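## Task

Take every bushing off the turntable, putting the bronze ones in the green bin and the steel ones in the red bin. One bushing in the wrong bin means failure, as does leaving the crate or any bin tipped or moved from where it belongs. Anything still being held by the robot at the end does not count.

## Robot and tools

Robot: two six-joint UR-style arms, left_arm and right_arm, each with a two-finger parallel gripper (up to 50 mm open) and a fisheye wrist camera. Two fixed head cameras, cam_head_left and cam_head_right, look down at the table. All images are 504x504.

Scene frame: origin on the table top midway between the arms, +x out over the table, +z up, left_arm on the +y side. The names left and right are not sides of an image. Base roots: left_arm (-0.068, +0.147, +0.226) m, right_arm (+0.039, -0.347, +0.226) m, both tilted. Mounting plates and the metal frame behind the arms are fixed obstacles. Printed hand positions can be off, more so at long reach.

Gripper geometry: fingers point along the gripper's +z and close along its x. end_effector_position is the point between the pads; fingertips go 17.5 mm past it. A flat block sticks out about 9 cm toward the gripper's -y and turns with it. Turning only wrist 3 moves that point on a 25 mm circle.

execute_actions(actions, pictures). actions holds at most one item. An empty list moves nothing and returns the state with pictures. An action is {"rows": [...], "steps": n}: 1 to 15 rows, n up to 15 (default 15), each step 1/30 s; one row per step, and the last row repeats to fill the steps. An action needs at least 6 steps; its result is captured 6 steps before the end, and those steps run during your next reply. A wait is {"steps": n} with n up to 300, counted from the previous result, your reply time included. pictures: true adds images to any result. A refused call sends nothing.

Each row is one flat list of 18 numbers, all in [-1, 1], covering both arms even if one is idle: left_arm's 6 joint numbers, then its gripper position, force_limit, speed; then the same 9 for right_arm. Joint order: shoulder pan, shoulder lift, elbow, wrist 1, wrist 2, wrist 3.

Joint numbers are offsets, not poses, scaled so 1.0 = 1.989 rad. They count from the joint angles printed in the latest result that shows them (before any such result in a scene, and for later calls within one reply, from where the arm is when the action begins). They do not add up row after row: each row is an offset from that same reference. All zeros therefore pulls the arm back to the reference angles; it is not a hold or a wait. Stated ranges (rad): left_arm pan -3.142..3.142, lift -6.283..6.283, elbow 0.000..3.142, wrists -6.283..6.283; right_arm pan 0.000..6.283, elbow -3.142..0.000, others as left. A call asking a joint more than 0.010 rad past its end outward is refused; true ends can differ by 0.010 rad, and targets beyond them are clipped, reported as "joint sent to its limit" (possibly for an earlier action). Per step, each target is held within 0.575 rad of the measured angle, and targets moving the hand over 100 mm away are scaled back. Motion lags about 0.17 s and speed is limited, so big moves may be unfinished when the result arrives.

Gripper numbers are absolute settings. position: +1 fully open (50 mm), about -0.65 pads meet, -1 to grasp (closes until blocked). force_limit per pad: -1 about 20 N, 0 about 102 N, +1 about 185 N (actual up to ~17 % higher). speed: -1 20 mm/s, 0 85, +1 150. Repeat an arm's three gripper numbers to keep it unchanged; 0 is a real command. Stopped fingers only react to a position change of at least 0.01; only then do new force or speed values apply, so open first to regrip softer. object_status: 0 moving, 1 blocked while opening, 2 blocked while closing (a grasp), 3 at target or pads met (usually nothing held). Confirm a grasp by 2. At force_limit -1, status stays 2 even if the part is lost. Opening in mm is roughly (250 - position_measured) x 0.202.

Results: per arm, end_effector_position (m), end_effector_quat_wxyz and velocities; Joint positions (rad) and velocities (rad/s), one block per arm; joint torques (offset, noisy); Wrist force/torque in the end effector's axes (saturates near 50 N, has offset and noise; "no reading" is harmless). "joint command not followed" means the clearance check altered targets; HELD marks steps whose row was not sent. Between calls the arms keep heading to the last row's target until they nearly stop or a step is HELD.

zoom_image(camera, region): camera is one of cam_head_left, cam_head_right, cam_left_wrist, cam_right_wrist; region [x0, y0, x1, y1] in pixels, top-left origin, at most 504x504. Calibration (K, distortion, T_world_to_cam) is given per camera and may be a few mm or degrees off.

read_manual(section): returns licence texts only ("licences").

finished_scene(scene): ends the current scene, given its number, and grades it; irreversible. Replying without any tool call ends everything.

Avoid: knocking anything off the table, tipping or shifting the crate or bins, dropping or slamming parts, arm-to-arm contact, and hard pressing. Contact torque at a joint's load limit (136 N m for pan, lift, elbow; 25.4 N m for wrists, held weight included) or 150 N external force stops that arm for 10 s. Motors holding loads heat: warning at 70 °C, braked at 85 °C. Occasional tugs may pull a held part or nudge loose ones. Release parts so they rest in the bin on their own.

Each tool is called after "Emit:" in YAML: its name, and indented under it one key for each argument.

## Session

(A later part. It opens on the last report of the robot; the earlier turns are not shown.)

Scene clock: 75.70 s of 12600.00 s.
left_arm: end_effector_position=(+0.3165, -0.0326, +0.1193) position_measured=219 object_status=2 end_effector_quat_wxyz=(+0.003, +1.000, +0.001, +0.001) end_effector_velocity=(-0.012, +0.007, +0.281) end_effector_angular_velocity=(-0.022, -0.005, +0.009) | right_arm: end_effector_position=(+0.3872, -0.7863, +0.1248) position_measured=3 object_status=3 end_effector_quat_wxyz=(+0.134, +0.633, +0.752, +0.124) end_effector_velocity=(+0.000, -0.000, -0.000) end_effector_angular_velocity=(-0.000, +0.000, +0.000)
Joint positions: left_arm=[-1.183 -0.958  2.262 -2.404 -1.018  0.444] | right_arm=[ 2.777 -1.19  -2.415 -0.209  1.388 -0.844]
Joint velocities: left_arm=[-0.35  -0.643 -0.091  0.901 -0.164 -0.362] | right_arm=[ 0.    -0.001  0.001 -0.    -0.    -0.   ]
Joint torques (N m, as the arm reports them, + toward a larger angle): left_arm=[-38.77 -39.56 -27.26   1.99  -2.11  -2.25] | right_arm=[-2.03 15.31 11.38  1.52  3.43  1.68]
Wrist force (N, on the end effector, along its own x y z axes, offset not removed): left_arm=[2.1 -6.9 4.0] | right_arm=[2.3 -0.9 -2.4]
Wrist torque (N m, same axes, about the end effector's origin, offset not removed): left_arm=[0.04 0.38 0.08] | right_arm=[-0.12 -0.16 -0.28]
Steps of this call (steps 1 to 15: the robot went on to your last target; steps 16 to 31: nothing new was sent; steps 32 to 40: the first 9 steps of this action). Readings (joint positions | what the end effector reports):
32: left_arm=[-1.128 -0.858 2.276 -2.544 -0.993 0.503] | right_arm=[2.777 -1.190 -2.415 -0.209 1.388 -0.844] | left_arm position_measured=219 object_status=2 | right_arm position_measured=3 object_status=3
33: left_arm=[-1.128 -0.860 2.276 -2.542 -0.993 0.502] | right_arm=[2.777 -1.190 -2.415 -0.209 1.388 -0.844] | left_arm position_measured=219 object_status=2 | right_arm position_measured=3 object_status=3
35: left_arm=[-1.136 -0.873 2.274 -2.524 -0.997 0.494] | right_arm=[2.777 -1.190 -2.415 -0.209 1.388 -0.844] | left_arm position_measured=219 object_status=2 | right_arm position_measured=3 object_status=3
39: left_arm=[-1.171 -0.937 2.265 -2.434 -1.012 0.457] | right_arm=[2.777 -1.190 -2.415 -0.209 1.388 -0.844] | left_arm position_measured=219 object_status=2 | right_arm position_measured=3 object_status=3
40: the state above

Emit:
execute_actions:
  actions: []

Scene clock: 77.30 s of 12600.00 s.
left_arm: end_effector_position=(+0.3126, -0.0265, +0.1597) position_measured=219 object_status=2 end_effector_quat_wxyz=(-0.001, +1.000, +0.000, +0.001) end_effector_velocity=(-0.000, +0.000, -0.000) end_effector_angular_velocity=(+0.001, +0.000, -0.001) | right_arm: end_effector_position=(+0.3872, -0.7863, +0.1248) position_measured=3 object_status=3 end_effector_quat_wxyz=(+0.134, +0.633, +0.752, +0.124) end_effector_velocity=(+0.000, +0.000, +0.000) end_effector_angular_velocity=(+0.000, -0.001, -0.001)
Joint positions: left_arm=[-1.233 -1.054  2.249 -2.261 -1.04   0.392] | right_arm=[ 2.777 -1.19  -2.415 -0.209  1.388 -0.844]
Joint velocities: left_arm=[ 0.    -0.     0.001  0.    -0.     0.001] | right_arm=[ 0.001  0.001 -0.     0.    -0.     0.001]
Joint torques (N m, as the arm reports them, + toward a larger angle): left_arm=[-33.76 -27.69 -30.65  -0.47  -2.12  -1.18] | right_arm=[-2.43 14.71 12.76  1.45  3.56  1.6 ]
Wrist force (N, on the end effector, along its own x y z axes, offset not removed): left_arm=[-2.3 -2.2 1.6] | right_arm=[0.3 2.0 1.4]
Wrist torque (N m, same axes, about the end effector's origin, offset not removed): left_arm=[-0.37 0.51 -0.04] | right_arm=[0.34 0.03 0.10]
Kept back: nothing.
Steps of this call (steps 1 to 6: the last 6 steps of your previous action; steps 7 to 30: the robot went on to your last target; steps 31 to 48: nothing new was sent). Readings (joint positions | what the end effector reports):
1: left_arm=[-1.194 -0.979 2.259 -2.374 -1.023 0.433] | right_arm=[2.777 -1.190 -2.415 -0.209 1.388 -0.844] | left_arm position_measured=219 object_status=2 | right_arm position_measured=3 object_status=3
2: left_arm=[-1.203 -0.996 2.257 -2.349 -1.026 0.424] | right_arm=[2.777 -1.190 -2.415 -0.209 1.388 -0.844] | left_arm position_measured=219 object_status=2 | right_arm position_measured=3 object_status=3
4: left_arm=[-1.215 -1.019 2.254 -2.314 -1.032 0.411] | right_arm=[2.777 -1.190 -2.415 -0.209 1.388 -0.844] | left_arm position_measured=219 object_status=2 | right_arm position_measured=3 object_status=3
8: left_arm=[-1.227 -1.042 2.251 -2.280 -1.037 0.398] | right_arm=[2.777 -1.190 -2.415 -0.209 1.388 -0.844] | left_arm position_measured=219 object_status=2 | right_arm position_measured=3 object_status=3
48: the state above
All arms were judged still, so your last target was given up. Only a new action makes them travel on or press farther. Fingers that are still opening or closing keep moving.
camera_calibration (this result's frames):
cam_left_wrist: T_world_to_cam=[[0.998484, -0.0537155, -0.01204, -0.307093], [-0.049411, -0.970949, 0.23413, -0.0391807], [-0.0242667, -0.23318, -0.972131, 0.302162], [0, 0, 0, 1]] pos_world=[0.312024, 0.0159201, 0.299217]
cam_right_wrist: T_world_to_cam=[[-0.195885, 0.979786, -0.0405896, 0.850497], [0.770676, 0.179409, 0.61145, -0.234369], [0.606372, 0.0884925, -0.790242, 0.0819955], [0, 0, 0, 1]] pos_world=[0.297502, -0.798513, 0.242622]

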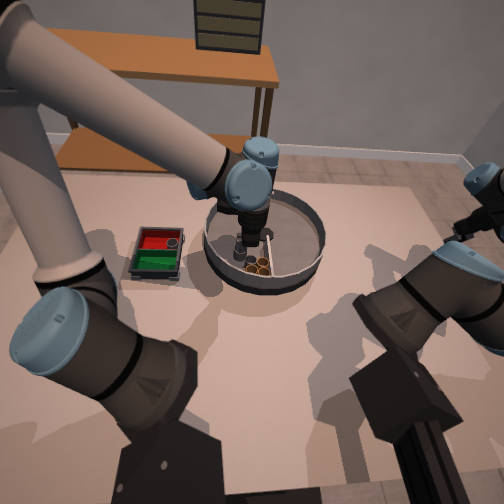

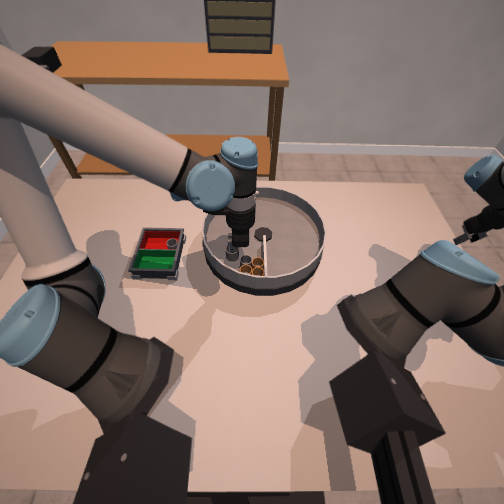

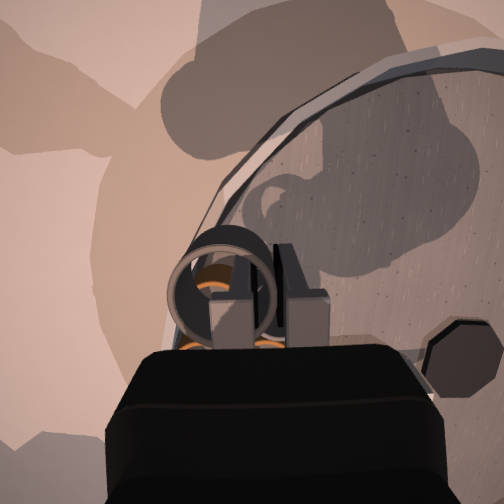

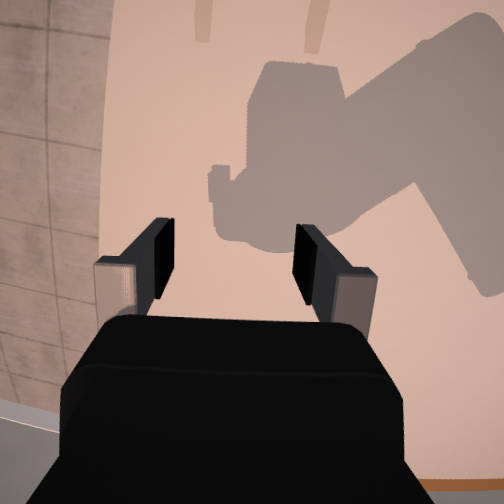

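Emit:
execute_actions:
  actions:
    - {"rows":[[0.02,-0.02,-0.002,0.005,0.007,0.025,-1,-0.4,0.2,0,0,0,0,0,0,1,0,0],[0.05,-0.045,-0.004,0.013,0.016,0.06,-1,-0.4,0.2,0,0,0,0,0,0,1,0,0],[0.085,-0.075,-0.006,0.022,0.027,0.1,-1,-0.4,0.2,0,0,0,0,0,0,1,0,0],[0.12,-0.105,-0.009,0.031,0.039,0.14,-1,-0.4,0.2,0,0,0,0,0,0,1,0,0],[0.155,-0.137,-0.012,0.04,0.05,0.182,-1,-0.4,0.2,0,0,0,0,0,0,1,0,0],[0.19,-0.168,-0.014,0.049,0.061,0.223,-1,-0.4,0.2,0,0,0,0,0,0,1,0,0],[0.22,-0.195,-0.016,0.057,0.071,0.258,-1,-0.4,0.2,0,0,0,0,0,0,1,0,0],[0.245,-0.217,-0.018,0.063,0.079,0.288,-1,-0.4,0.2,0,0,0,0,0,0,1,0,0],[0.263,-0.233,-0.02,0.068,0.085,0.309,-1,-0.4,0.2,0,0,0,0,0,0,1,0,0],[0.276,-0.2443,-0.0206,0.0714,0.0892,0.3243,-1,-0.4,0.2,0,0,0,0,0,0,1,0,0]],"steps":15}

Emit:
execute_actions:
  actions:
    - {"steps":20}

Scene clock: 78.20 s of 12600.00 s.
left_arm: end_effector_position=(+0.3718, +0.0498, +0.1627) position_measured=219 object_status=2 end_effector_quat_wxyz=(+0.012, +1.000, -0.002, -0.001) end_effector_velocity=(+0.239, +0.402, -0.002) end_effector_angular_velocity=(-0.070, +0.005, +0.003) | right_arm: end_effector_position=(+0.3872, -0.7863, +0.1248) position_measured=3 object_status=3 end_effector_quat_wxyz=(+0.134, +0.633, +0.752, +0.124) end_effector_velocity=(-0.000, -0.000, -0.000) end_effector_angular_velocity=(+0.000, +0.001, +0.001)
Joint positions: left_arm=[-1.063 -1.207  2.236 -2.215 -0.982  0.589] | right_arm=[ 2.777 -1.19  -2.415 -0.209  1.388 -0.844]
Joint velocities: left_arm=[ 0.795 -0.705 -0.057  0.203  0.256  0.921] | right_arm=[-0.001 -0.001  0.    -0.001  0.    -0.001]
Joint torques (N m, as the arm reports them, + toward a larger angle): left_arm=[ -5.33 -35.42 -29.84   0.42   2.33   4.25] | right_arm=[-2.03 15.99 11.87  1.47  3.35  1.57]
Wrist force (N, on the end effector, along its own x y z axes, offset not removed): left_arm=[-0.4 -0.7 0.4] | right_arm=[1.4 4.8 -2.7]
Wrist torque (N m, same axes, about the end effector's origin, offset not removed): left_arm=[-0.22 0.24 -0.07] | right_arm=[0.66 -0.06 0.27]
Steps of this call (steps 1 to 18: nothing new was sent; steps 19 to 27: the first 9 steps of this action). Readings (joint positions | what the end effector reports):
19: left_arm=[-1.233 -1.054 2.249 -2.261 -1.040 0.392] | right_arm=[2.777 -1.190 -2.415 -0.209 1.388 -0.844] | left_arm position_measured=219 object_status=2 | right_arm position_measured=3 object_status=3
20: left_arm=[-1.230 -1.058 2.249 -2.260 -1.039 0.395] | right_arm=[2.777 -1.190 -2.415 -0.209 1.388 -0.844] | left_arm position_measured=219 object_status=2 | right_arm position_measured=3 object_status=3
22: left_arm=[-1.201 -1.085 2.246 -2.251 -1.027 0.429] | right_arm=[2.777 -1.190 -2.415 -0.209 1.388 -0.844] | left_arm position_measured=219 object_status=2 | right_arm position_measured=3 object_status=3
26: left_arm=[-1.090 -1.183 2.238 -2.222 -0.991 0.558] | right_arm=[2.777 -1.190 -2.415 -0.209 1.388 -0.844] | left_arm position_measured=219 object_status=2 | right_arm position_measured=3 object_status=3
27: the state above

Scene clock: 78.87 s of 12600.00 s.
left_arm: end_effector_position=(+0.4345, +0.2732, +0.1569) position_measured=219 object_status=2 end_effector_quat_wxyz=(-0.000, +1.000, +0.000, +0.002) end_effector_velocity=(+0.001, +0.052, -0.001) end_effector_angular_velocity=(+0.016, +0.001, +0.003) | right_arm: end_effector_position=(+0.3872, -0.7863, +0.1248) position_measured=3 object_status=3 end_effector_quat_wxyz=(+0.134, +0.633, +0.752, +0.124) end_effector_velocity=(-0.000, -0.000, -0.000) end_effector_angular_velocity=(-0.000, +0.000, -0.000)
Joint positions: left_arm=[-0.694 -1.531  2.209 -2.122 -0.865  1.025] | right_arm=[ 2.777 -1.19  -2.415 -0.209  1.388 -0.844]
Joint velocities: left_arm=[ 0.078 -0.067 -0.005  0.018  0.023  0.091] | right_arm=[-0.001  0.    -0.001  0.     0.    -0.   ]
Joint torques (N m, as the arm reports them, + toward a larger angle): left_arm=[ -8.9  -23.48 -27.92   0.04   1.57   1.63] | right_arm=[-2.36 15.17 11.89  1.44  3.36  1.81]
Wrist force (N, on the end effector, along its own x y z axes, offset not removed): left_arm=[-0.7 -2.0 2.1] | right_arm=[-3.4 -4.0 -0.4]
Wrist torque (N m, same axes, about the end effector's origin, offset not removed): left_arm=[-0.26 0.25 -0.04] | right_arm=[-0.69 0.82 -0.05]
Kept back: nothing.
Steps of this call (steps 1 to 6: the last 6 steps of your previous action; steps 7 to 20: the robot went on to your last target). Readings (joint positions | what the end effector reports):
1: left_arm=[-1.036 -1.230 2.234 -2.208 -0.973 0.621] | right_arm=[2.777 -1.190 -2.415 -0.209 1.388 -0.844] | left_arm position_measured=219 object_status=2 | right_arm position_measured=3 object_status=3
2: left_arm=[-1.010 -1.254 2.232 -2.201 -0.965 0.652] | right_arm=[2.777 -1.190 -2.415 -0.209 1.388 -0.844] | left_arm position_measured=219 object_status=2 | right_arm position_measured=3 object_status=3
4: left_arm=[-0.958 -1.300 2.228 -2.188 -0.948 0.712] | right_arm=[2.777 -1.190 -2.415 -0.209 1.388 -0.844] | left_arm position_measured=219 object_status=2 | right_arm position_measured=3 object_status=3
8: left_arm=[-0.858 -1.388 2.220 -2.162 -0.916 0.830] | right_arm=[2.777 -1.190 -2.415 -0.209 1.388 -0.844] | left_arm position_measured=219 object_status=2 | right_arm position_measured=3 object_status=3
20: the state above

Emit:
execute_actions:
  actions:
    - {"rows":[[0.01,0.014,0.001,-0.024,0.0006,0.013,-1,-0.4,0.2,0,0,0,0,0,0,1,0,0],[0.022,0.032,0.002,-0.053,0.0014,0.03,-1,-0.4,0.2,0,0,0,0,0,0,1,0,0],[0.036,0.05,0.0035,-0.084,0.0022,0.046,-1,-0.4,0.2,0,0,0,0,0,0,1,0,0],[0.047,0.067,0.0046,-0.111,0.003,0.061,-1,-0.4,0.2,0,0,0,0,0,0,1,0,0],[0.0565,0.0802,0.0055,-0.1332,0.0035,0.0737,-1,-0.4,0.2,0,0,0,0,0,0,1,0,0]],"steps":15}

Emit:
execute_actions:
  actions:
    - {"steps":10}
  pictures: true

Emit:
zoom_image:
  camera: "cam_left_wrist"
  region: [60, 60, 460, 400]

Scene clock: 79.50 s of 12600.00 s.
left_arm: end_effector_position=(+0.4434, +0.2744, +0.1096) position_measured=219 object_status=2 end_effector_quat_wxyz=(-0.000, +1.000, -0.001, -0.001) end_effector_velocity=(+0.027, -0.006, -0.149) end_effector_angular_velocity=(-0.012, -0.018, +0.020) | right_arm: end_effector_position=(+0.3872, -0.7863, +0.1248) position_measured=3 object_status=3 end_effector_quat_wxyz=(+0.134, +0.633, +0.752, +0.124) end_effector_velocity=(+0.000, -0.000, +0.000) end_effector_angular_velocity=(-0.000, -0.001, -0.001)
Joint positions: left_arm=[-0.612 -1.42   2.217 -2.305 -0.86   1.131] | right_arm=[ 2.777 -1.19  -2.415 -0.209  1.388 -0.844]
Joint velocities: left_arm=[ 0.235  0.371  0.023 -0.625  0.012  0.308] | right_arm=[-0.001  0.     0.     0.     0.001 -0.   ]
Joint torques (N m, as the arm reports them, + toward a larger angle): left_arm=[-11.71 -11.97  -6.85  -4.77   1.48   1.99] | right_arm=[-1.86 15.33 11.75  1.6   3.35  1.78]
Wrist force (N, on the end effector, along its own x y z axes, offset not removed): left_arm=[-2.2 -1.2 3.8] | right_arm=[-0.4 1.0 0.8]
Wrist torque (N m, same axes, about the end effector's origin, offset not removed): left_arm=[-0.20 0.49 -0.06] | right_arm=[0.16 0.29 0.11]
Steps of this call (steps 1 to 10: the robot went on to your last target; steps 11 to 19: the first 9 steps of this action). Readings (joint positions | what the end effector reports):
11: left_arm=[-0.685 -1.539 2.208 -2.120 -0.863 1.036] | right_arm=[2.777 -1.190 -2.415 -0.209 1.388 -0.844] | left_arm position_measured=219 object_status=2 | right_arm position_measured=3 object_status=3
12: left_arm=[-0.683 -1.537 2.208 -2.123 -0.863 1.038] | right_arm=[2.777 -1.190 -2.415 -0.209 1.388 -0.844] | left_arm position_measured=219 object_status=2 | right_arm position_measured=3 object_status=3
14: left_arm=[-0.671 -1.514 2.210 -2.155 -0.863 1.053] | right_arm=[2.777 -1.190 -2.415 -0.209 1.388 -0.844] | left_arm position_measured=219 object_status=2 | right_arm position_measured=3 object_status=3
18: left_arm=[-0.621 -1.434 2.216 -2.281 -0.860 1.119] | right_arm=[2.777 -1.190 -2.415 -0.209 1.388 -0.844] | left_arm position_measured=219 object_status=2 | right_arm position_measured=3 object_status=3
19: the state above

Scene clock: 79.83 s of 12600.00 s.
left_arm: end_effector_position=(+0.4463, +0.2740, +0.0917) position_measured=219 object_status=2 end_effector_quat_wxyz=(+0.000, +1.000, -0.000, +0.000) end_effector_velocity=(+0.001, +0.000, -0.012) end_effector_angular_velocity=(-0.000, -0.001, +0.001) | right_arm: end_effector_position=(+0.3872, -0.7863, +0.1248) position_measured=3 object_status=3 end_effector_quat_wxyz=(+0.134, +0.633, +0.752, +0.124) end_effector_velocity=(+0.001, +0.000, +0.000) end_effector_angular_velocity=(+0.000, -0.001, +0.000)
Joint positions: left_arm=[-0.584 -1.375  2.22  -2.381 -0.859  1.168] | right_arm=[ 2.777 -1.19  -2.415 -0.209  1.388 -0.844]
Joint velocities: left_arm=[ 0.018  0.028  0.002 -0.047  0.001  0.023] | right_arm=[ 0.001  0.     0.    -0.     0.     0.   ]
Joint torques (N m, as the arm reports them, + toward a larger angle): left_arm=[-10.35  -9.34  -4.66  -4.28   1.66   1.66] | right_arm=[-2.08 14.85 11.58  1.44  3.48  1.57]
Wrist force (N, on the end effector, along its own x y z axes, offset not removed): left_arm=[-1.7 -1.5 2.0] | right_arm=[-1.5 -2.7 3.0]
Wrist torque (N m, same axes, about the end effector's origin, offset not removed): left_arm=[-0.27 0.43 -0.02] | right_arm=[-0.22 0.31 -0.05]
Kept back: nothing.
Steps of this call (steps 1 to 6: the last 6 steps of your previous action; steps 7 to 10: the robot went on to your last target). Readings (joint positions | what the end effector reports):
1: left_arm=[-0.605 -1.409 2.217 -2.324 -0.860 1.140] | right_arm=[2.777 -1.190 -2.415 -0.209 1.388 -0.844] | left_arm position_measured=219 object_status=2 | right_arm position_measured=3 object_status=3
2: left_arm=[-0.600 -1.400 2.218 -2.338 -0.859 1.147] | right_arm=[2.777 -1.190 -2.415 -0.209 1.388 -0.844] | left_arm position_measured=219 object_status=2 | right_arm position_measured=3 object_status=3
4: left_arm=[-0.593 -1.389 2.219 -2.358 -0.859 1.157] | right_arm=[2.777 -1.190 -2.415 -0.209 1.388 -0.844] | left_arm position_measured=219 object_status=2 | right_arm position_measured=3 object_status=3
8: left_arm=[-0.586 -1.378 2.219 -2.376 -0.859 1.166] | right_arm=[2.777 -1.190 -2.415 -0.209 1.388 -0.844] | left_arm position_measured=219 object_status=2 | right_arm position_measured=3 object_status=3
10: the state above
camera_calibration (this result's frames):
cam_left_wrist: T_world_to_cam=[[0.998446, -0.0542351, -0.0128462, -0.425019], [-0.0496733, -0.970422, 0.236247, 0.274939], [-0.0252791, -0.235242, -0.971608, 0.310358], [0, 0, 0, 1]] pos_world=[0.445861, 0.316765, 0.231133]
cam_right_wrist: T_world_to_cam=[[-0.195885, 0.979786, -0.0405896, 0.850497], [0.770676, 0.179409, 0.61145, -0.234369], [0.606372, 0.0884925, -0.790242, 0.0819955], [0, 0, 0, 1]] pos_world=[0.297502, -0.798513, 0.242622]

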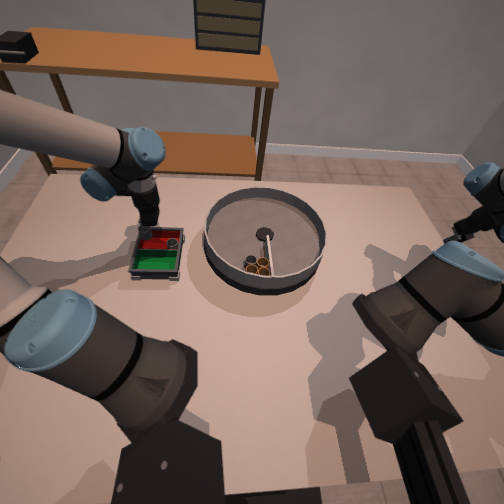

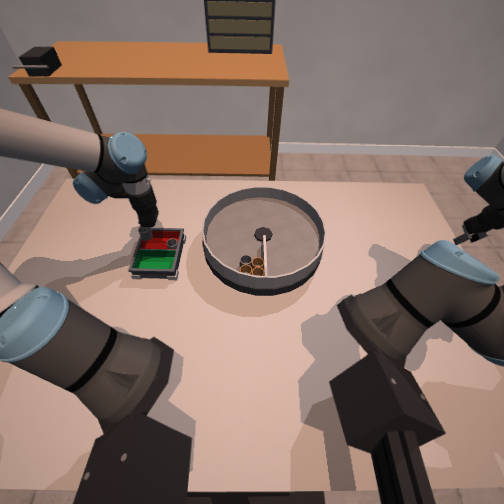

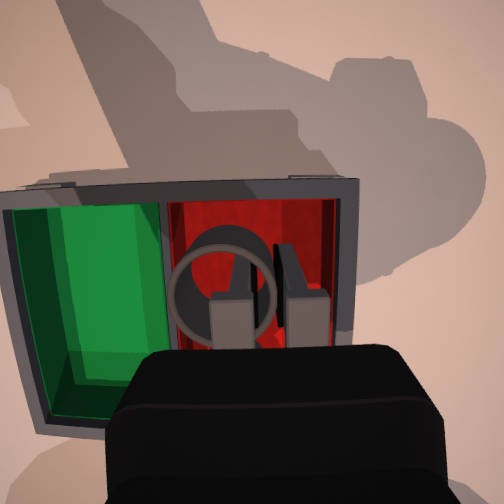

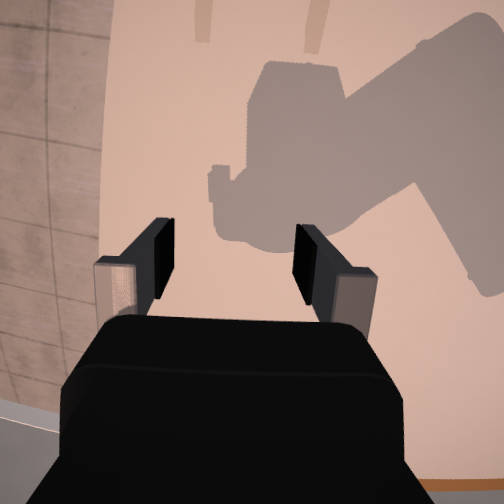

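Region (60, 60, 460, 400) of cam_left_wrist's 504x504 image, scaled by 1.260, with more detail than that image has; it fills the top 428 rows of this view, and the rest is white.

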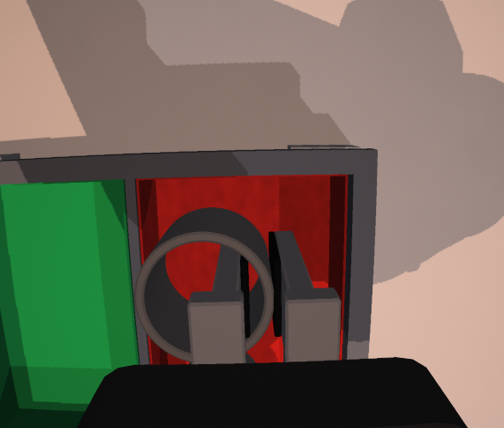

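Emit:
execute_actions:
  actions:
    - {"rows":[[0.008,0.013,0.001,-0.021,0.0004,0.01,-1,-0.4,0.2,0,0,0,0,0,0,1,0,0],[0.018,0.03,0.002,-0.048,0.001,0.024,-1,-0.4,0.2,0,0,0,0,0,0,1,0,0],[0.029,0.048,0.0032,-0.076,0.0016,0.038,-1,-0.4,0.2,0,0,0,0,0,0,1,0,0],[0.038,0.063,0.0042,-0.1,0.002,0.05,-1,-0.4,0.2,0,0,0,0,0,0,1,0,0],[0.0443,0.0734,0.0049,-0.1168,0.0024,0.0588,-1,-0.4,0.2,0,0,0,0,0,0,1,0,0]],"steps":15}

Emit:
execute_actions:
  actions:
    - {"steps":12}

Scene clock: 80.90 s of 12600.00 s.
left_arm: end_effector_position=(+0.4465, +0.2748, +0.0479) position_measured=219 object_status=2 end_effector_quat_wxyz=(-0.001, +1.000, -0.001, -0.000) end_effector_velocity=(-0.001, +0.004, -0.128) end_effector_angular_velocity=(+0.007, -0.020, +0.013) | right_arm: end_effector_position=(+0.3872, -0.7863, +0.1248) position_measured=3 object_status=3 end_effector_quat_wxyz=(+0.134, +0.633, +0.752, +0.124) end_effector_velocity=(+0.000, -0.000, +0.000) end_effector_angular_velocity=(-0.000, -0.000, +0.000)
Joint positions: left_arm=[-0.52  -1.27   2.227 -2.545 -0.855  1.253] | right_arm=[ 2.777 -1.19  -2.415 -0.209  1.388 -0.844]
Joint velocities: left_arm=[ 0.186  0.315  0.02  -0.519  0.01   0.248] | right_arm=[ 0.001 -0.     0.001 -0.    -0.001  0.   ]
Joint torques (N m, as the arm reports them, + toward a larger angle): left_arm=[-12.83 -15.89  -1.71  -5.25   1.54   1.83] | right_arm=[-1.53 15.2  12.15  1.45  3.34  1.63]
Wrist force (N, on the end effector, along its own x y z axes, offset not removed): left_arm=[-0.4 -1.8 4.3] | right_arm=[3.1 -1.3 4.2]
Wrist torque (N m, same axes, about the end effector's origin, offset not removed): left_arm=[-0.24 0.19 -0.06] | right_arm=[-0.30 -0.19 0.00]
Steps of this call (steps 1 to 23: the robot went on to your last target; steps 24 to 32: the first 9 steps of this action). Readings (joint positions | what the end effector reports):
24: left_arm=[-0.582 -1.372 2.220 -2.387 -0.858 1.171] | right_arm=[2.777 -1.190 -2.415 -0.209 1.388 -0.844] | left_arm position_measured=219 object_status=2 | right_arm position_measured=3 object_status=3
25: left_arm=[-0.580 -1.370 2.220 -2.390 -0.858 1.173] | right_arm=[2.777 -1.190 -2.415 -0.209 1.388 -0.844] | left_arm position_measured=219 object_status=2 | right_arm position_measured=3 object_status=3
27: left_arm=[-0.569 -1.351 2.221 -2.417 -0.858 1.188] | right_arm=[2.777 -1.190 -2.415 -0.209 1.388 -0.844] | left_arm position_measured=219 object_status=2 | right_arm position_measured=3 object_status=3
31: left_arm=[-0.527 -1.282 2.226 -2.525 -0.855 1.243] | right_arm=[2.777 -1.190 -2.415 -0.209 1.388 -0.844] | left_arm position_measured=219 object_status=2 | right_arm position_measured=3 object_status=3
32: the state above

Scene clock: 81.30 s of 12600.00 s.
left_arm: end_effector_position=(+0.4462, +0.2755, +0.0322) position_measured=219 object_status=2 end_effector_quat_wxyz=(-0.002, +1.000, -0.000, +0.001) end_effector_velocity=(-0.000, +0.000, -0.006) end_effector_angular_velocity=(+0.001, -0.001, +0.000) | right_arm: end_effector_position=(+0.3872, -0.7863, +0.1248) position_measured=3 object_status=3 end_effector_quat_wxyz=(+0.134, +0.633, +0.752, +0.124) end_effector_velocity=(+0.000, +0.000, +0.000) end_effector_angular_velocity=(+0.000, -0.001, +0.001)
Joint positions: left_arm=[-0.497 -1.231  2.229 -2.61  -0.854  1.284] | right_arm=[ 2.777 -1.19  -2.415 -0.209  1.388 -0.844]
Joint velocities: left_arm=[ 0.008  0.014  0.001 -0.023  0.001  0.011] | right_arm=[ 0.     0.001 -0.    -0.     0.001 -0.   ]
Joint torques (N m, as the arm reports them, + toward a larger angle): left_arm=[-13.88 -12.73  -0.6   -4.29   1.65   1.49] | right_arm=[-2.55 15.08 12.16  1.46  3.43  1.57]
Wrist force (N, on the end effector, along its own x y z axes, offset not removed): left_arm=[-1.4 -2.1 1.1] | right_arm=[1.5 -0.5 0.5]
Wrist torque (N m, same axes, about the end effector's origin, offset not removed): left_arm=[-0.42 0.31 -0.04] | right_arm=[-0.09 -0.22 -0.24]
Kept back: nothing.
Steps of this call (steps 1 to 6: the last 6 steps of your previous action; steps 7 to 12: the robot went on to your last target). Readings (joint positions | what the end effector reports):
1: left_arm=[-0.514 -1.261 2.227 -2.561 -0.855 1.260] | right_arm=[2.777 -1.190 -2.415 -0.209 1.388 -0.844] | left_arm position_measured=219 object_status=2 | right_arm position_measured=3 object_status=3
2: left_arm=[-0.510 -1.254 2.228 -2.573 -0.855 1.266] | right_arm=[2.777 -1.190 -2.415 -0.209 1.388 -0.844] | left_arm position_measured=219 object_status=2 | right_arm position_measured=3 object_status=3
4: left_arm=[-0.504 -1.244 2.228 -2.589 -0.854 1.273] | right_arm=[2.777 -1.190 -2.415 -0.209 1.388 -0.844] | left_arm position_measured=219 object_status=2 | right_arm position_measured=3 object_status=3
8: left_arm=[-0.499 -1.235 2.229 -2.604 -0.854 1.281] | right_arm=[2.777 -1.190 -2.415 -0.209 1.388 -0.844] | left_arm position_measured=219 object_status=2 | right_arm position_measured=3 object_status=3
12: the state above

Emit:
execute_actions:
  actions:
    - {"rows":[[0,0,0,0,0,0,-0.1,-0.4,0.5,0,0,0,0,0,0,1,0,0]],"steps":10}

Emit:
execute_actions:
  actions:
    - {"rows":[[-0.008,-0.014,-0.001,0.022,0,-0.011,-0.1,-0.4,0.5,0,0,0,0,0,0,1,0,0],[-0.022,-0.036,-0.0025,0.058,-0.001,-0.029,-0.1,-0.4,0.5,0,0,0,0,0,0,1,0,0],[-0.04,-0.066,-0.0045,0.105,-0.002,-0.053,-0.1,-0.4,0.5,0,0,0,0,0,0,1,0,0],[-0.058,-0.096,-0.0066,0.153,-0.0027,-0.077,-0.1,-0.4,0.5,0,0,0,0,0,0,1,0,0],[-0.075,-0.124,-0.0085,0.197,-0.0034,-0.099,-0.1,-0.4,0.5,0,0,0,0,0,0,1,0,0],[-0.087,-0.144,-0.0098,0.228,-0.004,-0.115,-0.1,-0.4,0.5,0,0,0,0,0,0,1,0,0],[-0.094,-0.1554,-0.0106,0.2469,-0.0043,-0.1242,-0.1,-0.4,0.5,0,0,0,0,0,0,1,0,0]],"steps":14}
  pictures: true

Scene clock: 84.50 s of 12600.00 s.
left_arm: end_effector_position=(+0.4461, +0.2755, +0.0316) position_measured=167 object_status=0 end_effector_quat_wxyz=(-0.002, +1.000, -0.000, +0.001) end_effector_velocity=(-0.001, +0.000, +0.003) end_effector_angular_velocity=(+0.000, +0.002, -0.000) | right_arm: end_effector_position=(+0.3872, -0.7863, +0.1248) position_measured=3 object_status=3 end_effector_quat_wxyz=(+0.134, +0.633, +0.752, +0.124) end_effector_velocity=(-0.001, +0.000, -0.000) end_effector_angular_velocity=(+0.001, +0.001, -0.000)
Joint positions: left_arm=[-0.496 -1.23   2.229 -2.612 -0.854  1.284] | right_arm=[ 2.777 -1.19  -2.415 -0.209  1.388 -0.844]
Joint velocities: left_arm=[-0.004 -0.008  0.     0.015 -0.    -0.008] | right_arm=[-0.    -0.    -0.001  0.    -0.     0.001]
Joint torques (N m, as the arm reports them, + toward a larger angle): left_arm=[-28.87 -33.25  -6.02  -0.07   1.2   -1.24] | right_arm=[-2.25 15.82 11.86  1.5   3.29  1.74]
Wrist force (N, on the end effector, along its own x y z axes, offset not removed): left_arm=[-0.4 -2.0 0.2] | right_arm=[-2.3 -2.8 -2.5]
Wrist torque (N m, same axes, about the end effector's origin, offset not removed): left_arm=[-0.38 0.14 -0.02] | right_arm=[-0.63 0.52 0.24]
Steps of this call (steps 1 to 30: the robot went on to your last target; steps 31 to 92: nothing new was sent; steps 93 to 96: the first 4 steps of this action). Readings (joint positions | what the end effector reports):
93: left_arm=[-0.496 -1.229 2.229 -2.613 -0.854 1.285] | right_arm=[2.777 -1.190 -2.415 -0.209 1.388 -0.844] | left_arm position_measured=213 object_status=0 | right_arm position_measured=3 object_status=3
94: left_arm=[-0.496 -1.230 2.229 -2.613 -0.854 1.285] | right_arm=[2.777 -1.190 -2.415 -0.209 1.388 -0.844] | left_arm position_measured=194 object_status=0 | right_arm position_measured=3 object_status=3
96: the state above

Scene clock: 84.97 s of 12600.00 s.
left_arm: end_effector_position=(+0.4508, +0.2719, +0.0967) position_measured=167 object_status=3 end_effector_quat_wxyz=(+0.004, +1.000, +0.005, +0.008) end_effector_velocity=(-0.033, +0.013, +0.446) end_effector_angular_velocity=(-0.029, -0.029, +0.026) | right_arm: end_effector_position=(+0.3872, -0.7863, +0.1248) position_measured=3 object_status=3 end_effector_quat_wxyz=(+0.134, +0.633, +0.752, +0.124) end_effector_velocity=(-0.000, +0.000, -0.000) end_effector_angular_velocity=(+0.000, +0.001, -0.001)
Joint positions: left_arm=[-0.592 -1.381  2.218 -2.388 -0.858  1.161] | right_arm=[ 2.777 -1.19  -2.415 -0.209  1.388 -0.844]
Joint velocities: left_arm=[-0.654 -1.091 -0.071  1.677 -0.028 -0.857] | right_arm=[-0. -0. -0. -0.  0.  0.]
Joint torques (N m, as the arm reports them, + toward a larger angle): left_arm=[-32.1  -35.99 -23.8    4.3   -2.35  -3.52] | right_arm=[-2.33 15.2  11.71  1.51  3.27  1.78]
Wrist force (N, on the end effector, along its own x y z axes, offset not removed): left_arm=[0.0 0.3 -0.1] | right_arm=[1.2 -1.3 2.3]
Wrist torque (N m, same axes, about the end effector's origin, offset not removed): left_arm=[-0.01 0.15 -0.02] | right_arm=[0.04 -0.05 -0.05]
Steps of this call (steps 1 to 6: the last 6 steps of your previous action; steps 7 to 14: the first 8 steps of this action, its rows measured from where the robot was after step 6). Readings (joint positions | what the end effector reports):
6: left_arm=[-0.497 -1.231 2.229 -2.610 -0.854 1.284] | right_arm=[2.777 -1.190 -2.415 -0.209 1.388 -0.844] | left_arm position_measured=167 object_status=0 | right_arm position_measured=3 object_status=3
7: left_arm=[-0.497 -1.231 2.229 -2.610 -0.854 1.284] | right_arm=[2.777 -1.190 -2.415 -0.209 1.388 -0.844] | left_arm position_measured=167 object_status=3 | right_arm position_measured=3 object_status=3
8: left_arm=[-0.499 -1.234 2.229 -2.606 -0.854 1.281] | right_arm=[2.777 -1.190 -2.415 -0.209 1.388 -0.844] | left_arm position_measured=167 object_status=3 | right_arm position_measured=3 object_status=3
10: left_arm=[-0.514 -1.257 2.227 -2.573 -0.854 1.262] | right_arm=[2.777 -1.190 -2.415 -0.209 1.388 -0.844] | left_arm position_measured=167 object_status=3 | right_arm position_measured=3 object_status=3
14: the state above
camera_calibration (this result's frames):
cam_left_wrist: T_world_to_cam=[[0.999054, -0.0434178, 0.00257463, -0.434279], [-0.0427542, -0.969465, 0.241474, 0.268052], [-0.00798827, -0.241356, -0.970404, 0.308663], [0, 0, 0, 1]] pos_world=[0.447794, 0.315509, 0.235918]
cam_right_wrist: T_world_to_cam=[[-0.195885, 0.979786, -0.0405896, 0.850497], [0.770676, 0.179409, 0.61145, -0.234369], [0.606372, 0.0884924, -0.790242, 0.0819954], [0, 0, 0, 1]] pos_world=[0.297502, -0.798513, 0.242622]

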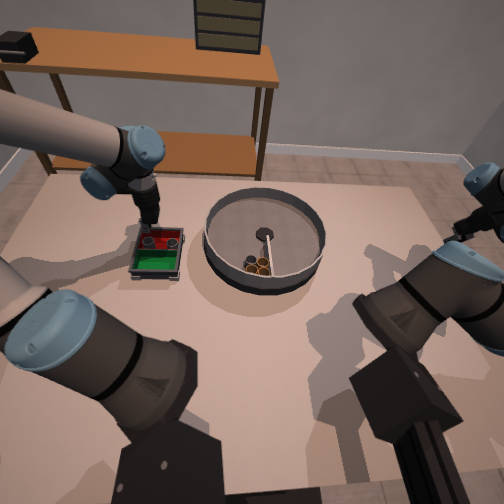

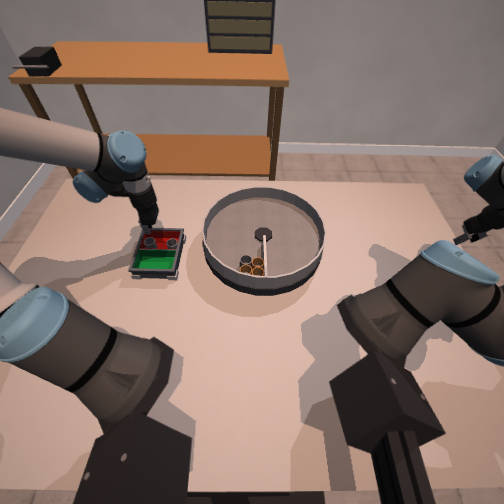

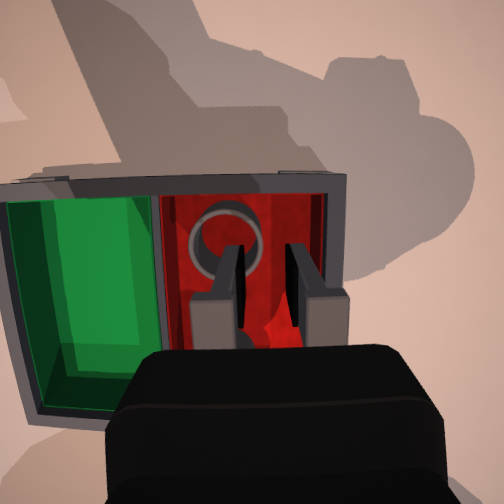

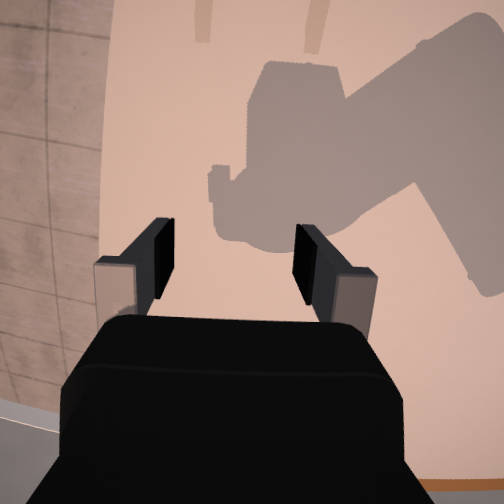

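Emit:
execute_actions:
  actions:
    - {"rows":[[-0.06,-0.066,-0.007,0.132,-0.006,-0.078,0.142,-0.4,0.5,0,0,0,0,0,0,1,0,0],[-0.085,-0.04,-0.01,0.128,-0.014,-0.108,0.142,-0.4,0.5,0,0,0,0,0,0,1,0,0],[-0.12,-0.004,-0.015,0.121,-0.026,-0.149,0.142,-0.4,0.5,0,0,0,0,0,0,1,0,0],[-0.158,0.036,-0.021,0.114,-0.038,-0.194,0.142,-0.4,0.5,0,0,0,0,0,0,1,0,0],[-0.197,0.076,-0.026,0.106,-0.05,-0.24,0.142,-0.4,0.5,0,0,0,0,0,0,1,0,0],[-0.235,0.115,-0.031,0.099,-0.062,-0.285,0.142,-0.4,0.5,0,0,0,0,0,0,1,0,0],[-0.268,0.15,-0.036,0.093,-0.073,-0.324,0.142,-0.4,0.5,0,0,0,0,0,0,1,0,0],[-0.295,0.177,-0.04,0.088,-0.082,-0.355,0.142,-0.4,0.5,0,0,0,0,0,0,1,0,0],[-0.312,0.195,-0.042,0.085,-0.087,-0.375,0.142,-0.4,0.5,0,0,0,0,0,0,1,0,0],[-0.3208,0.2041,-0.0432,0.083,-0.09,-0.3856,0.142,-0.4,0.5,0,0,0,0,0,0,1,0,0]],"steps":15}

Emit:
execute_actions:
  actions:
    - {"steps":18}
  pictures: true

Emit:
zoom_image:
  camera: "cam_left_wrist"
  region: [60, 100, 420, 400]

Scene clock: 85.73 s of 12600.00 s.
left_arm: end_effector_position=(+0.4346, +0.1796, +0.1618) position_measured=131 object_status=3 end_effector_quat_wxyz=(+0.013, +1.000, -0.002, +0.000) end_effector_velocity=(-0.051, -0.475, +0.027) end_effector_angular_velocity=(-0.077, +0.023, -0.030) | right_arm: end_effector_position=(+0.3872, -0.7863, +0.1248) position_measured=3 object_status=3 end_effector_quat_wxyz=(+0.134, +0.633, +0.752, +0.124) end_effector_velocity=(+0.000, +0.001, +0.000) end_effector_angular_velocity=(+0.001, -0.001, +0.001)
Joint positions: left_arm=[-0.825 -1.393  2.187 -2.149 -0.91   0.872] | right_arm=[ 2.777 -1.19  -2.415 -0.209  1.388 -0.844]
Joint velocities: left_arm=[-0.688  0.708 -0.099 -0.127 -0.222 -0.796] | right_arm=[ 0.001  0.001 -0.001 -0.     0.001 -0.   ]
Joint torques (N m, as the arm reports them, + toward a larger angle): left_arm=[-40.7    4.56 -28.61  -4.5   -2.89  -3.66] | right_arm=[-2.22 15.23 11.6   1.51  3.38  1.68]
Wrist force (N, on the end effector, along its own x y z axes, offset not removed): left_arm=[-0.4 -2.6 0.8] | right_arm=[-0.7 -3.1 3.9]
Wrist torque (N m, same axes, about the end effector's origin, offset not removed): left_arm=[-0.49 0.16 -0.05] | right_arm=[-0.62 0.21 -0.12]
Steps of this call (steps 1 to 6: the last 6 steps of your previous action; steps 7 to 14: the robot went on to your last target; steps 15 to 23: the first 9 steps of this action). Readings (joint positions | what the end effector reports):
15: left_arm=[-0.682 -1.537 2.208 -2.125 -0.862 1.039] | right_arm=[2.777 -1.190 -2.415 -0.209 1.388 -0.844] | left_arm position_measured=161 object_status=0 | right_arm position_measured=3 object_status=3
16: left_arm=[-0.685 -1.535 2.208 -2.124 -0.863 1.036] | right_arm=[2.777 -1.190 -2.415 -0.209 1.388 -0.844] | left_arm position_measured=143 object_status=0 | right_arm position_measured=3 object_status=3
18: left_arm=[-0.710 -1.511 2.204 -2.128 -0.872 1.008] | right_arm=[2.777 -1.190 -2.415 -0.209 1.388 -0.844] | left_arm position_measured=131 object_status=0 | right_arm position_measured=3 object_status=3
22: left_arm=[-0.802 -1.417 2.190 -2.145 -0.902 0.899] | right_arm=[2.777 -1.190 -2.415 -0.209 1.388 -0.844] | left_arm position_measured=131 object_status=0 | right_arm position_measured=3 object_status=3
23: the state above

Scene clock: 86.33 s of 12600.00 s.
left_arm: end_effector_position=(+0.3442, -0.0509, +0.1681) position_measured=131 object_status=3 end_effector_quat_wxyz=(+0.001, +1.000, -0.001, -0.000) end_effector_velocity=(-0.072, -0.096, -0.005) end_effector_angular_velocity=(+0.044, -0.017, +0.011) | right_arm: end_effector_position=(+0.3872, -0.7863, +0.1248) position_measured=3 object_status=3 end_effector_quat_wxyz=(+0.134, +0.633, +0.752, +0.124) end_effector_velocity=(+0.000, +0.000, +0.000) end_effector_angular_velocity=(-0.000, -0.001, +0.001)
Joint positions: left_arm=[-1.205 -1.001  2.135 -2.219 -1.03   0.424] | right_arm=[ 2.777 -1.19  -2.415 -0.209  1.388 -0.844]
Joint velocities: left_arm=[-0.195  0.202 -0.026 -0.034 -0.058 -0.232] | right_arm=[ 0.    -0.     0.     0.     0.001 -0.001]
Joint torques (N m, as the arm reports them, + toward a larger angle): left_arm=[-32.59 -13.39 -30.82  -4.61  -1.82  -1.74] | right_arm=[-1.98 15.73 11.86  1.53  3.41  1.64]
Wrist force (N, on the end effector, along its own x y z axes, offset not removed): left_arm=[-2.9 -0.5 0.8] | right_arm=[-2.2 -3.3 4.6]
Wrist torque (N m, same axes, about the end effector's origin, offset not removed): left_arm=[-0.13 0.57 0.02] | right_arm=[-0.43 0.49 0.07]
Kept back: nothing.
Steps of this call (steps 1 to 6: the last 6 steps of your previous action; steps 7 to 18: the robot went on to your last target). Readings (joint positions | what the end effector reports):
1: left_arm=[-0.849 -1.369 2.184 -2.154 -0.917 0.845] | right_arm=[2.777 -1.190 -2.415 -0.209 1.388 -0.844] | left_arm position_measured=131 object_status=3 | right_arm position_measured=3 object_status=3
2: left_arm=[-0.872 -1.345 2.181 -2.158 -0.925 0.818] | right_arm=[2.777 -1.190 -2.415 -0.209 1.388 -0.844] | left_arm position_measured=131 object_status=3 | right_arm position_measured=3 object_status=3
4: left_arm=[-0.919 -1.296 2.174 -2.167 -0.940 0.762] | right_arm=[2.777 -1.190 -2.415 -0.209 1.388 -0.844] | left_arm position_measured=131 object_status=3 | right_arm position_measured=3 object_status=3
8: left_arm=[-1.016 -1.197 2.160 -2.185 -0.971 0.649] | right_arm=[2.777 -1.190 -2.415 -0.209 1.388 -0.844] | left_arm position_measured=131 object_status=3 | right_arm position_measured=3 object_status=3
18: the state above
camera_calibration (this result's frames):
cam_left_wrist: T_world_to_cam=[[0.998344, -0.0558461, -0.0138271, -0.339596], [-0.0509548, -0.96988, 0.238196, -0.0632984], [-0.0267129, -0.237097, -0.971119, 0.305953], [0, 0, 0, 1]] pos_world=[0.343981, -0.00781646, 0.307498]
cam_right_wrist: T_world_to_cam=[[-0.195885, 0.979786, -0.0405896, 0.850497], [0.770676, 0.179409, 0.61145, -0.234369], [0.606372, 0.0884925, -0.790242, 0.0819955], [0, 0, 0, 1]] pos_world=[0.297502, -0.798513, 0.242622]

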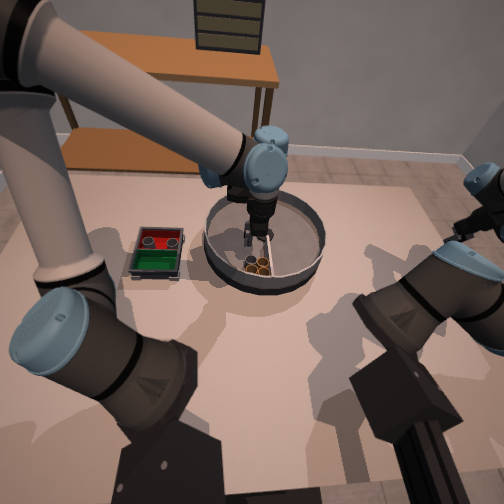

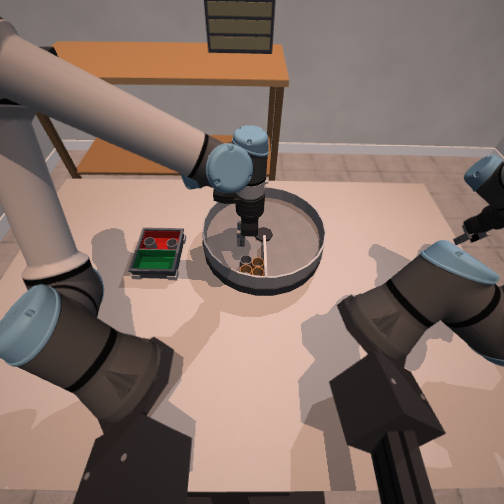

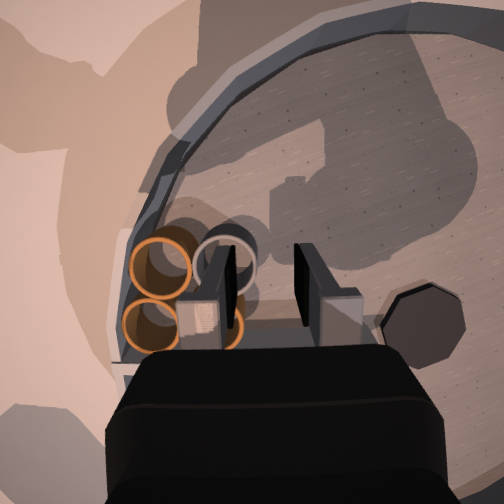

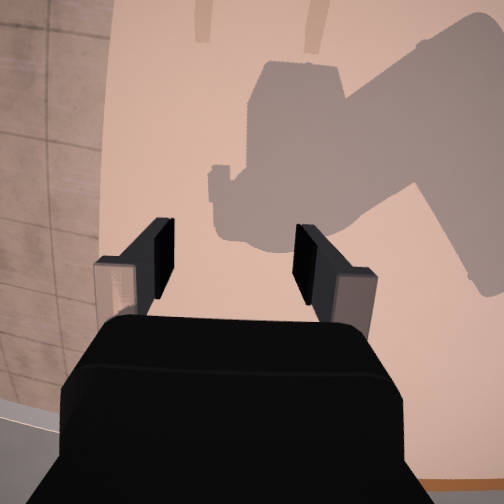

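Region (60, 100, 420, 400) of cam_left_wrist's 504x504 image, scaled by 1.400, with more detail than that image has.

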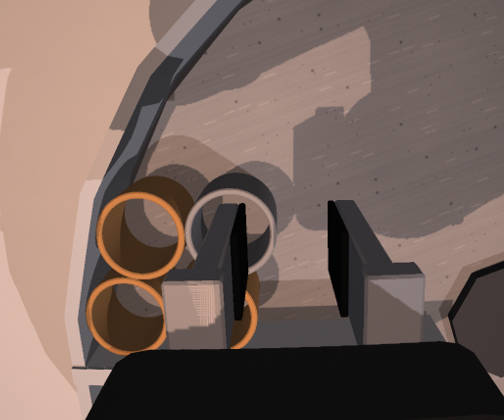

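Emit:
execute_actions:
  actions:
    - {"rows":[[-0.008,0.02,0.001,-0.014,-0.0015,-0.01,0.142,-0.4,0.5,0,0,0,0,0,0,1,0,0],[0.0,0.033,0.005,-0.036,0.002,-0.002,0.142,-0.4,0.5,0,0,0,0,0,0,1,0,0],[0.009,0.047,0.009,-0.059,0.006,0.008,0.142,-0.4,0.5,0,0,0,0,0,0,1,0,0],[0.0186,0.0613,0.0131,-0.0835,0.0096,0.0181,0.142,-0.4,0.5,0,0,0,0,0,0,1,0,0]],"steps":12}

Emit:
execute_actions:
  actions:
    - {"steps":12}
  pictures: true

Emit:
zoom_image:
  camera: "cam_left_wrist"
  region: [140, 140, 400, 360]

Scene clock: 87.73 s of 12600.00 s.
left_arm: end_effector_position=(+0.3358, -0.0623, +0.1438) position_measured=131 object_status=3 end_effector_quat_wxyz=(-0.003, +1.000, -0.001, +0.000) end_effector_velocity=(+0.011, -0.005, -0.216) end_effector_angular_velocity=(-0.024, +0.008, +0.007) | right_arm: end_effector_position=(+0.3872, -0.7863, +0.1248) position_measured=3 object_status=3 end_effector_quat_wxyz=(+0.134, +0.633, +0.752, +0.124) end_effector_velocity=(+0.000, -0.000, +0.000) end_effector_angular_velocity=(-0.000, -0.000, -0.001)
Joint positions: left_arm=[-1.202 -0.933  2.146 -2.29  -1.025  0.423] | right_arm=[ 2.777 -1.19  -2.415 -0.209  1.388 -0.844]
Joint velocities: left_arm=[ 0.256  0.401  0.117 -0.676  0.104  0.268] | right_arm=[ 0.    -0.     0.     0.    -0.     0.001]
Joint torques (N m, as the arm reports them, + toward a larger angle): left_arm=[-20.42 -15.02 -10.51  -6.18   2.02   1.75] | right_arm=[-1.4  15.76 12.01  1.73  3.5   1.83]
Wrist force (N, on the end effector, along its own x y z axes, offset not removed): left_arm=[-0.3 -1.9 3.0] | right_arm=[-2.3 -1.0 -0.4]
Wrist torque (N m, same axes, about the end effector's origin, offset not removed): left_arm=[-0.26 0.10 -0.09] | right_arm=[-0.30 0.55 -0.13]
Steps of this call (steps 1 to 30: the robot went on to your last target; steps 31 to 36: nothing new was sent; steps 37 to 42: the first 6 steps of this action). Readings (joint positions | what the end effector reports):
37: left_arm=[-1.230 -0.975 2.132 -2.223 -1.037 0.394] | right_arm=[2.777 -1.190 -2.415 -0.209 1.388 -0.844] | left_arm position_measured=131 object_status=3 | right_arm position_measured=3 object_status=3
38: left_arm=[-1.229 -0.973 2.132 -2.226 -1.037 0.395] | right_arm=[2.777 -1.190 -2.415 -0.209 1.388 -0.844] | left_arm position_measured=131 object_status=3 | right_arm position_measured=3 object_status=3
40: left_arm=[-1.220 -0.960 2.137 -2.247 -1.033 0.405] | right_arm=[2.777 -1.190 -2.415 -0.209 1.388 -0.844] | left_arm position_measured=131 object_status=3 | right_arm position_measured=3 object_status=3
42: the state above

Scene clock: 88.13 s of 12600.00 s.
left_arm: end_effector_position=(+0.3372, -0.0627, +0.1163) position_measured=131 object_status=3 end_effector_quat_wxyz=(+0.000, +1.000, -0.000, +0.000) end_effector_velocity=(+0.001, +0.000, -0.010) end_effector_angular_velocity=(-0.002, +0.000, +0.002) | right_arm: end_effector_position=(+0.3872, -0.7863, +0.1248) position_measured=3 object_status=3 end_effector_quat_wxyz=(+0.134, +0.633, +0.752, +0.124) end_effector_velocity=(-0.001, +0.000, -0.000) end_effector_angular_velocity=(+0.000, +0.001, -0.001)
Joint positions: left_arm=[-1.169 -0.882  2.161 -2.381 -1.011  0.459] | right_arm=[ 2.777 -1.19  -2.415 -0.209  1.388 -0.844]
Joint velocities: left_arm=[ 0.013  0.019  0.004 -0.033  0.005  0.013] | right_arm=[-0.001 -0.    -0.001  0.     0.     0.   ]
Joint torques (N m, as the arm reports them, + toward a larger angle): left_arm=[-20.41 -13.16  -4.76  -4.31   1.75   1.75] | right_arm=[-2.42 15.54 12.1   1.48  3.46  1.77]
Wrist force (N, on the end effector, along its own x y z axes, offset not removed): left_arm=[-0.2 -0.1 0.0] | right_arm=[3.1 1.1 0.1]
Wrist torque (N m, same axes, about the end effector's origin, offset not removed): left_arm=[-0.02 0.09 -0.10] | right_arm=[0.24 -0.37 -0.04]
Kept back: nothing.
Steps of this call (steps 1 to 6: the last 6 steps of your previous action; steps 7 to 12: the robot went on to your last target). Readings (joint positions | what the end effector reports):
1: left_arm=[-1.195 -0.921 2.149 -2.311 -1.022 0.432] | right_arm=[2.777 -1.190 -2.415 -0.209 1.388 -0.844] | left_arm position_measured=131 object_status=3 | right_arm position_measured=3 object_status=3
2: left_arm=[-1.189 -0.912 2.152 -2.328 -1.019 0.438] | right_arm=[2.777 -1.190 -2.415 -0.209 1.388 -0.844] | left_arm position_measured=131 object_status=3 | right_arm position_measured=3 object_status=3
4: left_arm=[-1.180 -0.899 2.156 -2.351 -1.016 0.447] | right_arm=[2.777 -1.190 -2.415 -0.209 1.388 -0.844] | left_arm position_measured=131 object_status=3 | right_arm position_measured=3 object_status=3
8: left_arm=[-1.172 -0.886 2.159 -2.373 -1.013 0.456] | right_arm=[2.777 -1.190 -2.415 -0.209 1.388 -0.844] | left_arm position_measured=131 object_status=3 | right_arm position_measured=3 object_status=3
12: the state above
camera_calibration (this result's frames):
cam_left_wrist: T_world_to_cam=[[0.998434, -0.0544417, -0.0128591, -0.333983], [-0.0498901, -0.970589, 0.235516, -0.0629039], [-0.0253028, -0.234506, -0.971785, 0.252435], [0, 0, 0, 1]] pos_world=[0.336709, -0.0200391, 0.255833]
cam_right_wrist: T_world_to_cam=[[-0.195885, 0.979786, -0.0405897, 0.850497], [0.770676, 0.179409, 0.61145, -0.234369], [0.606372, 0.0884924, -0.790242, 0.0819954], [0, 0, 0, 1]] pos_world=[0.297502, -0.798513, 0.242622]

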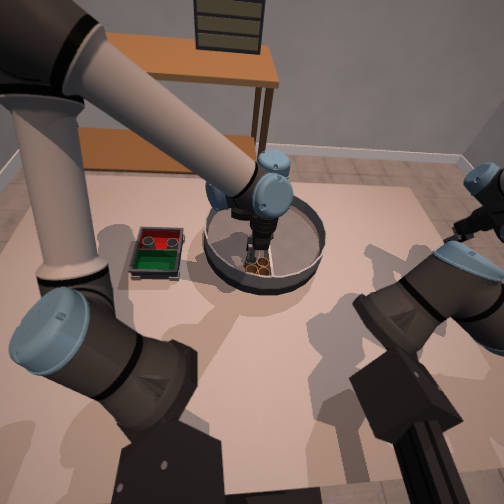

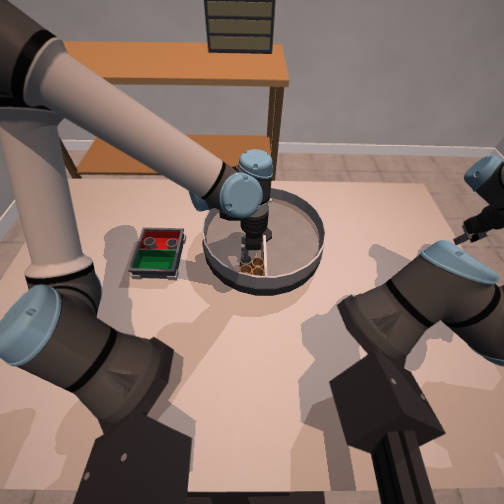

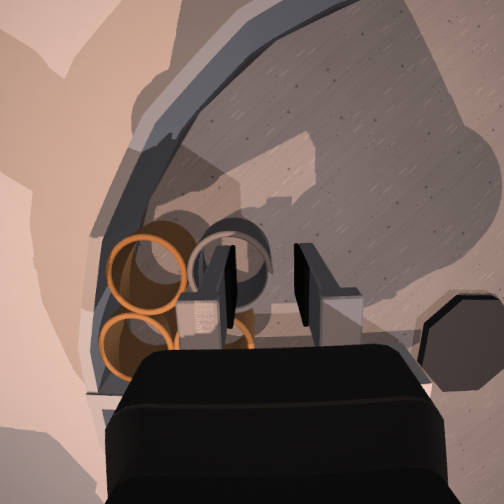

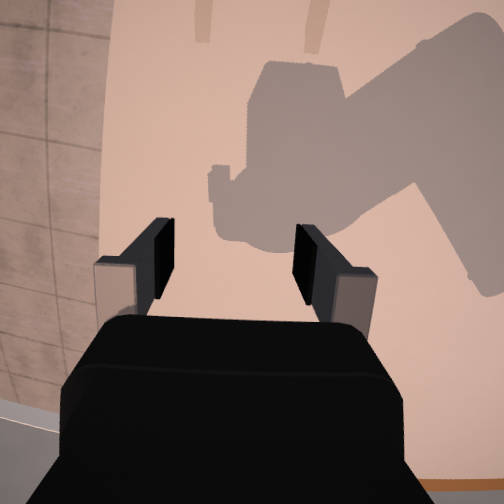

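Region (140, 140, 400, 360) of cam_left_wrist's 504x504 image, scaled by 1.938, with more detail than that image has; it fills the top 426 rows of this view, and the rest is white.

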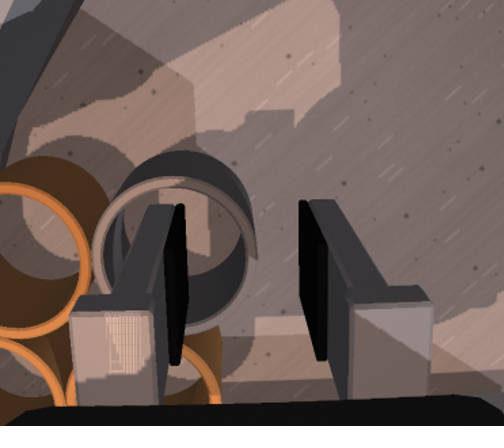

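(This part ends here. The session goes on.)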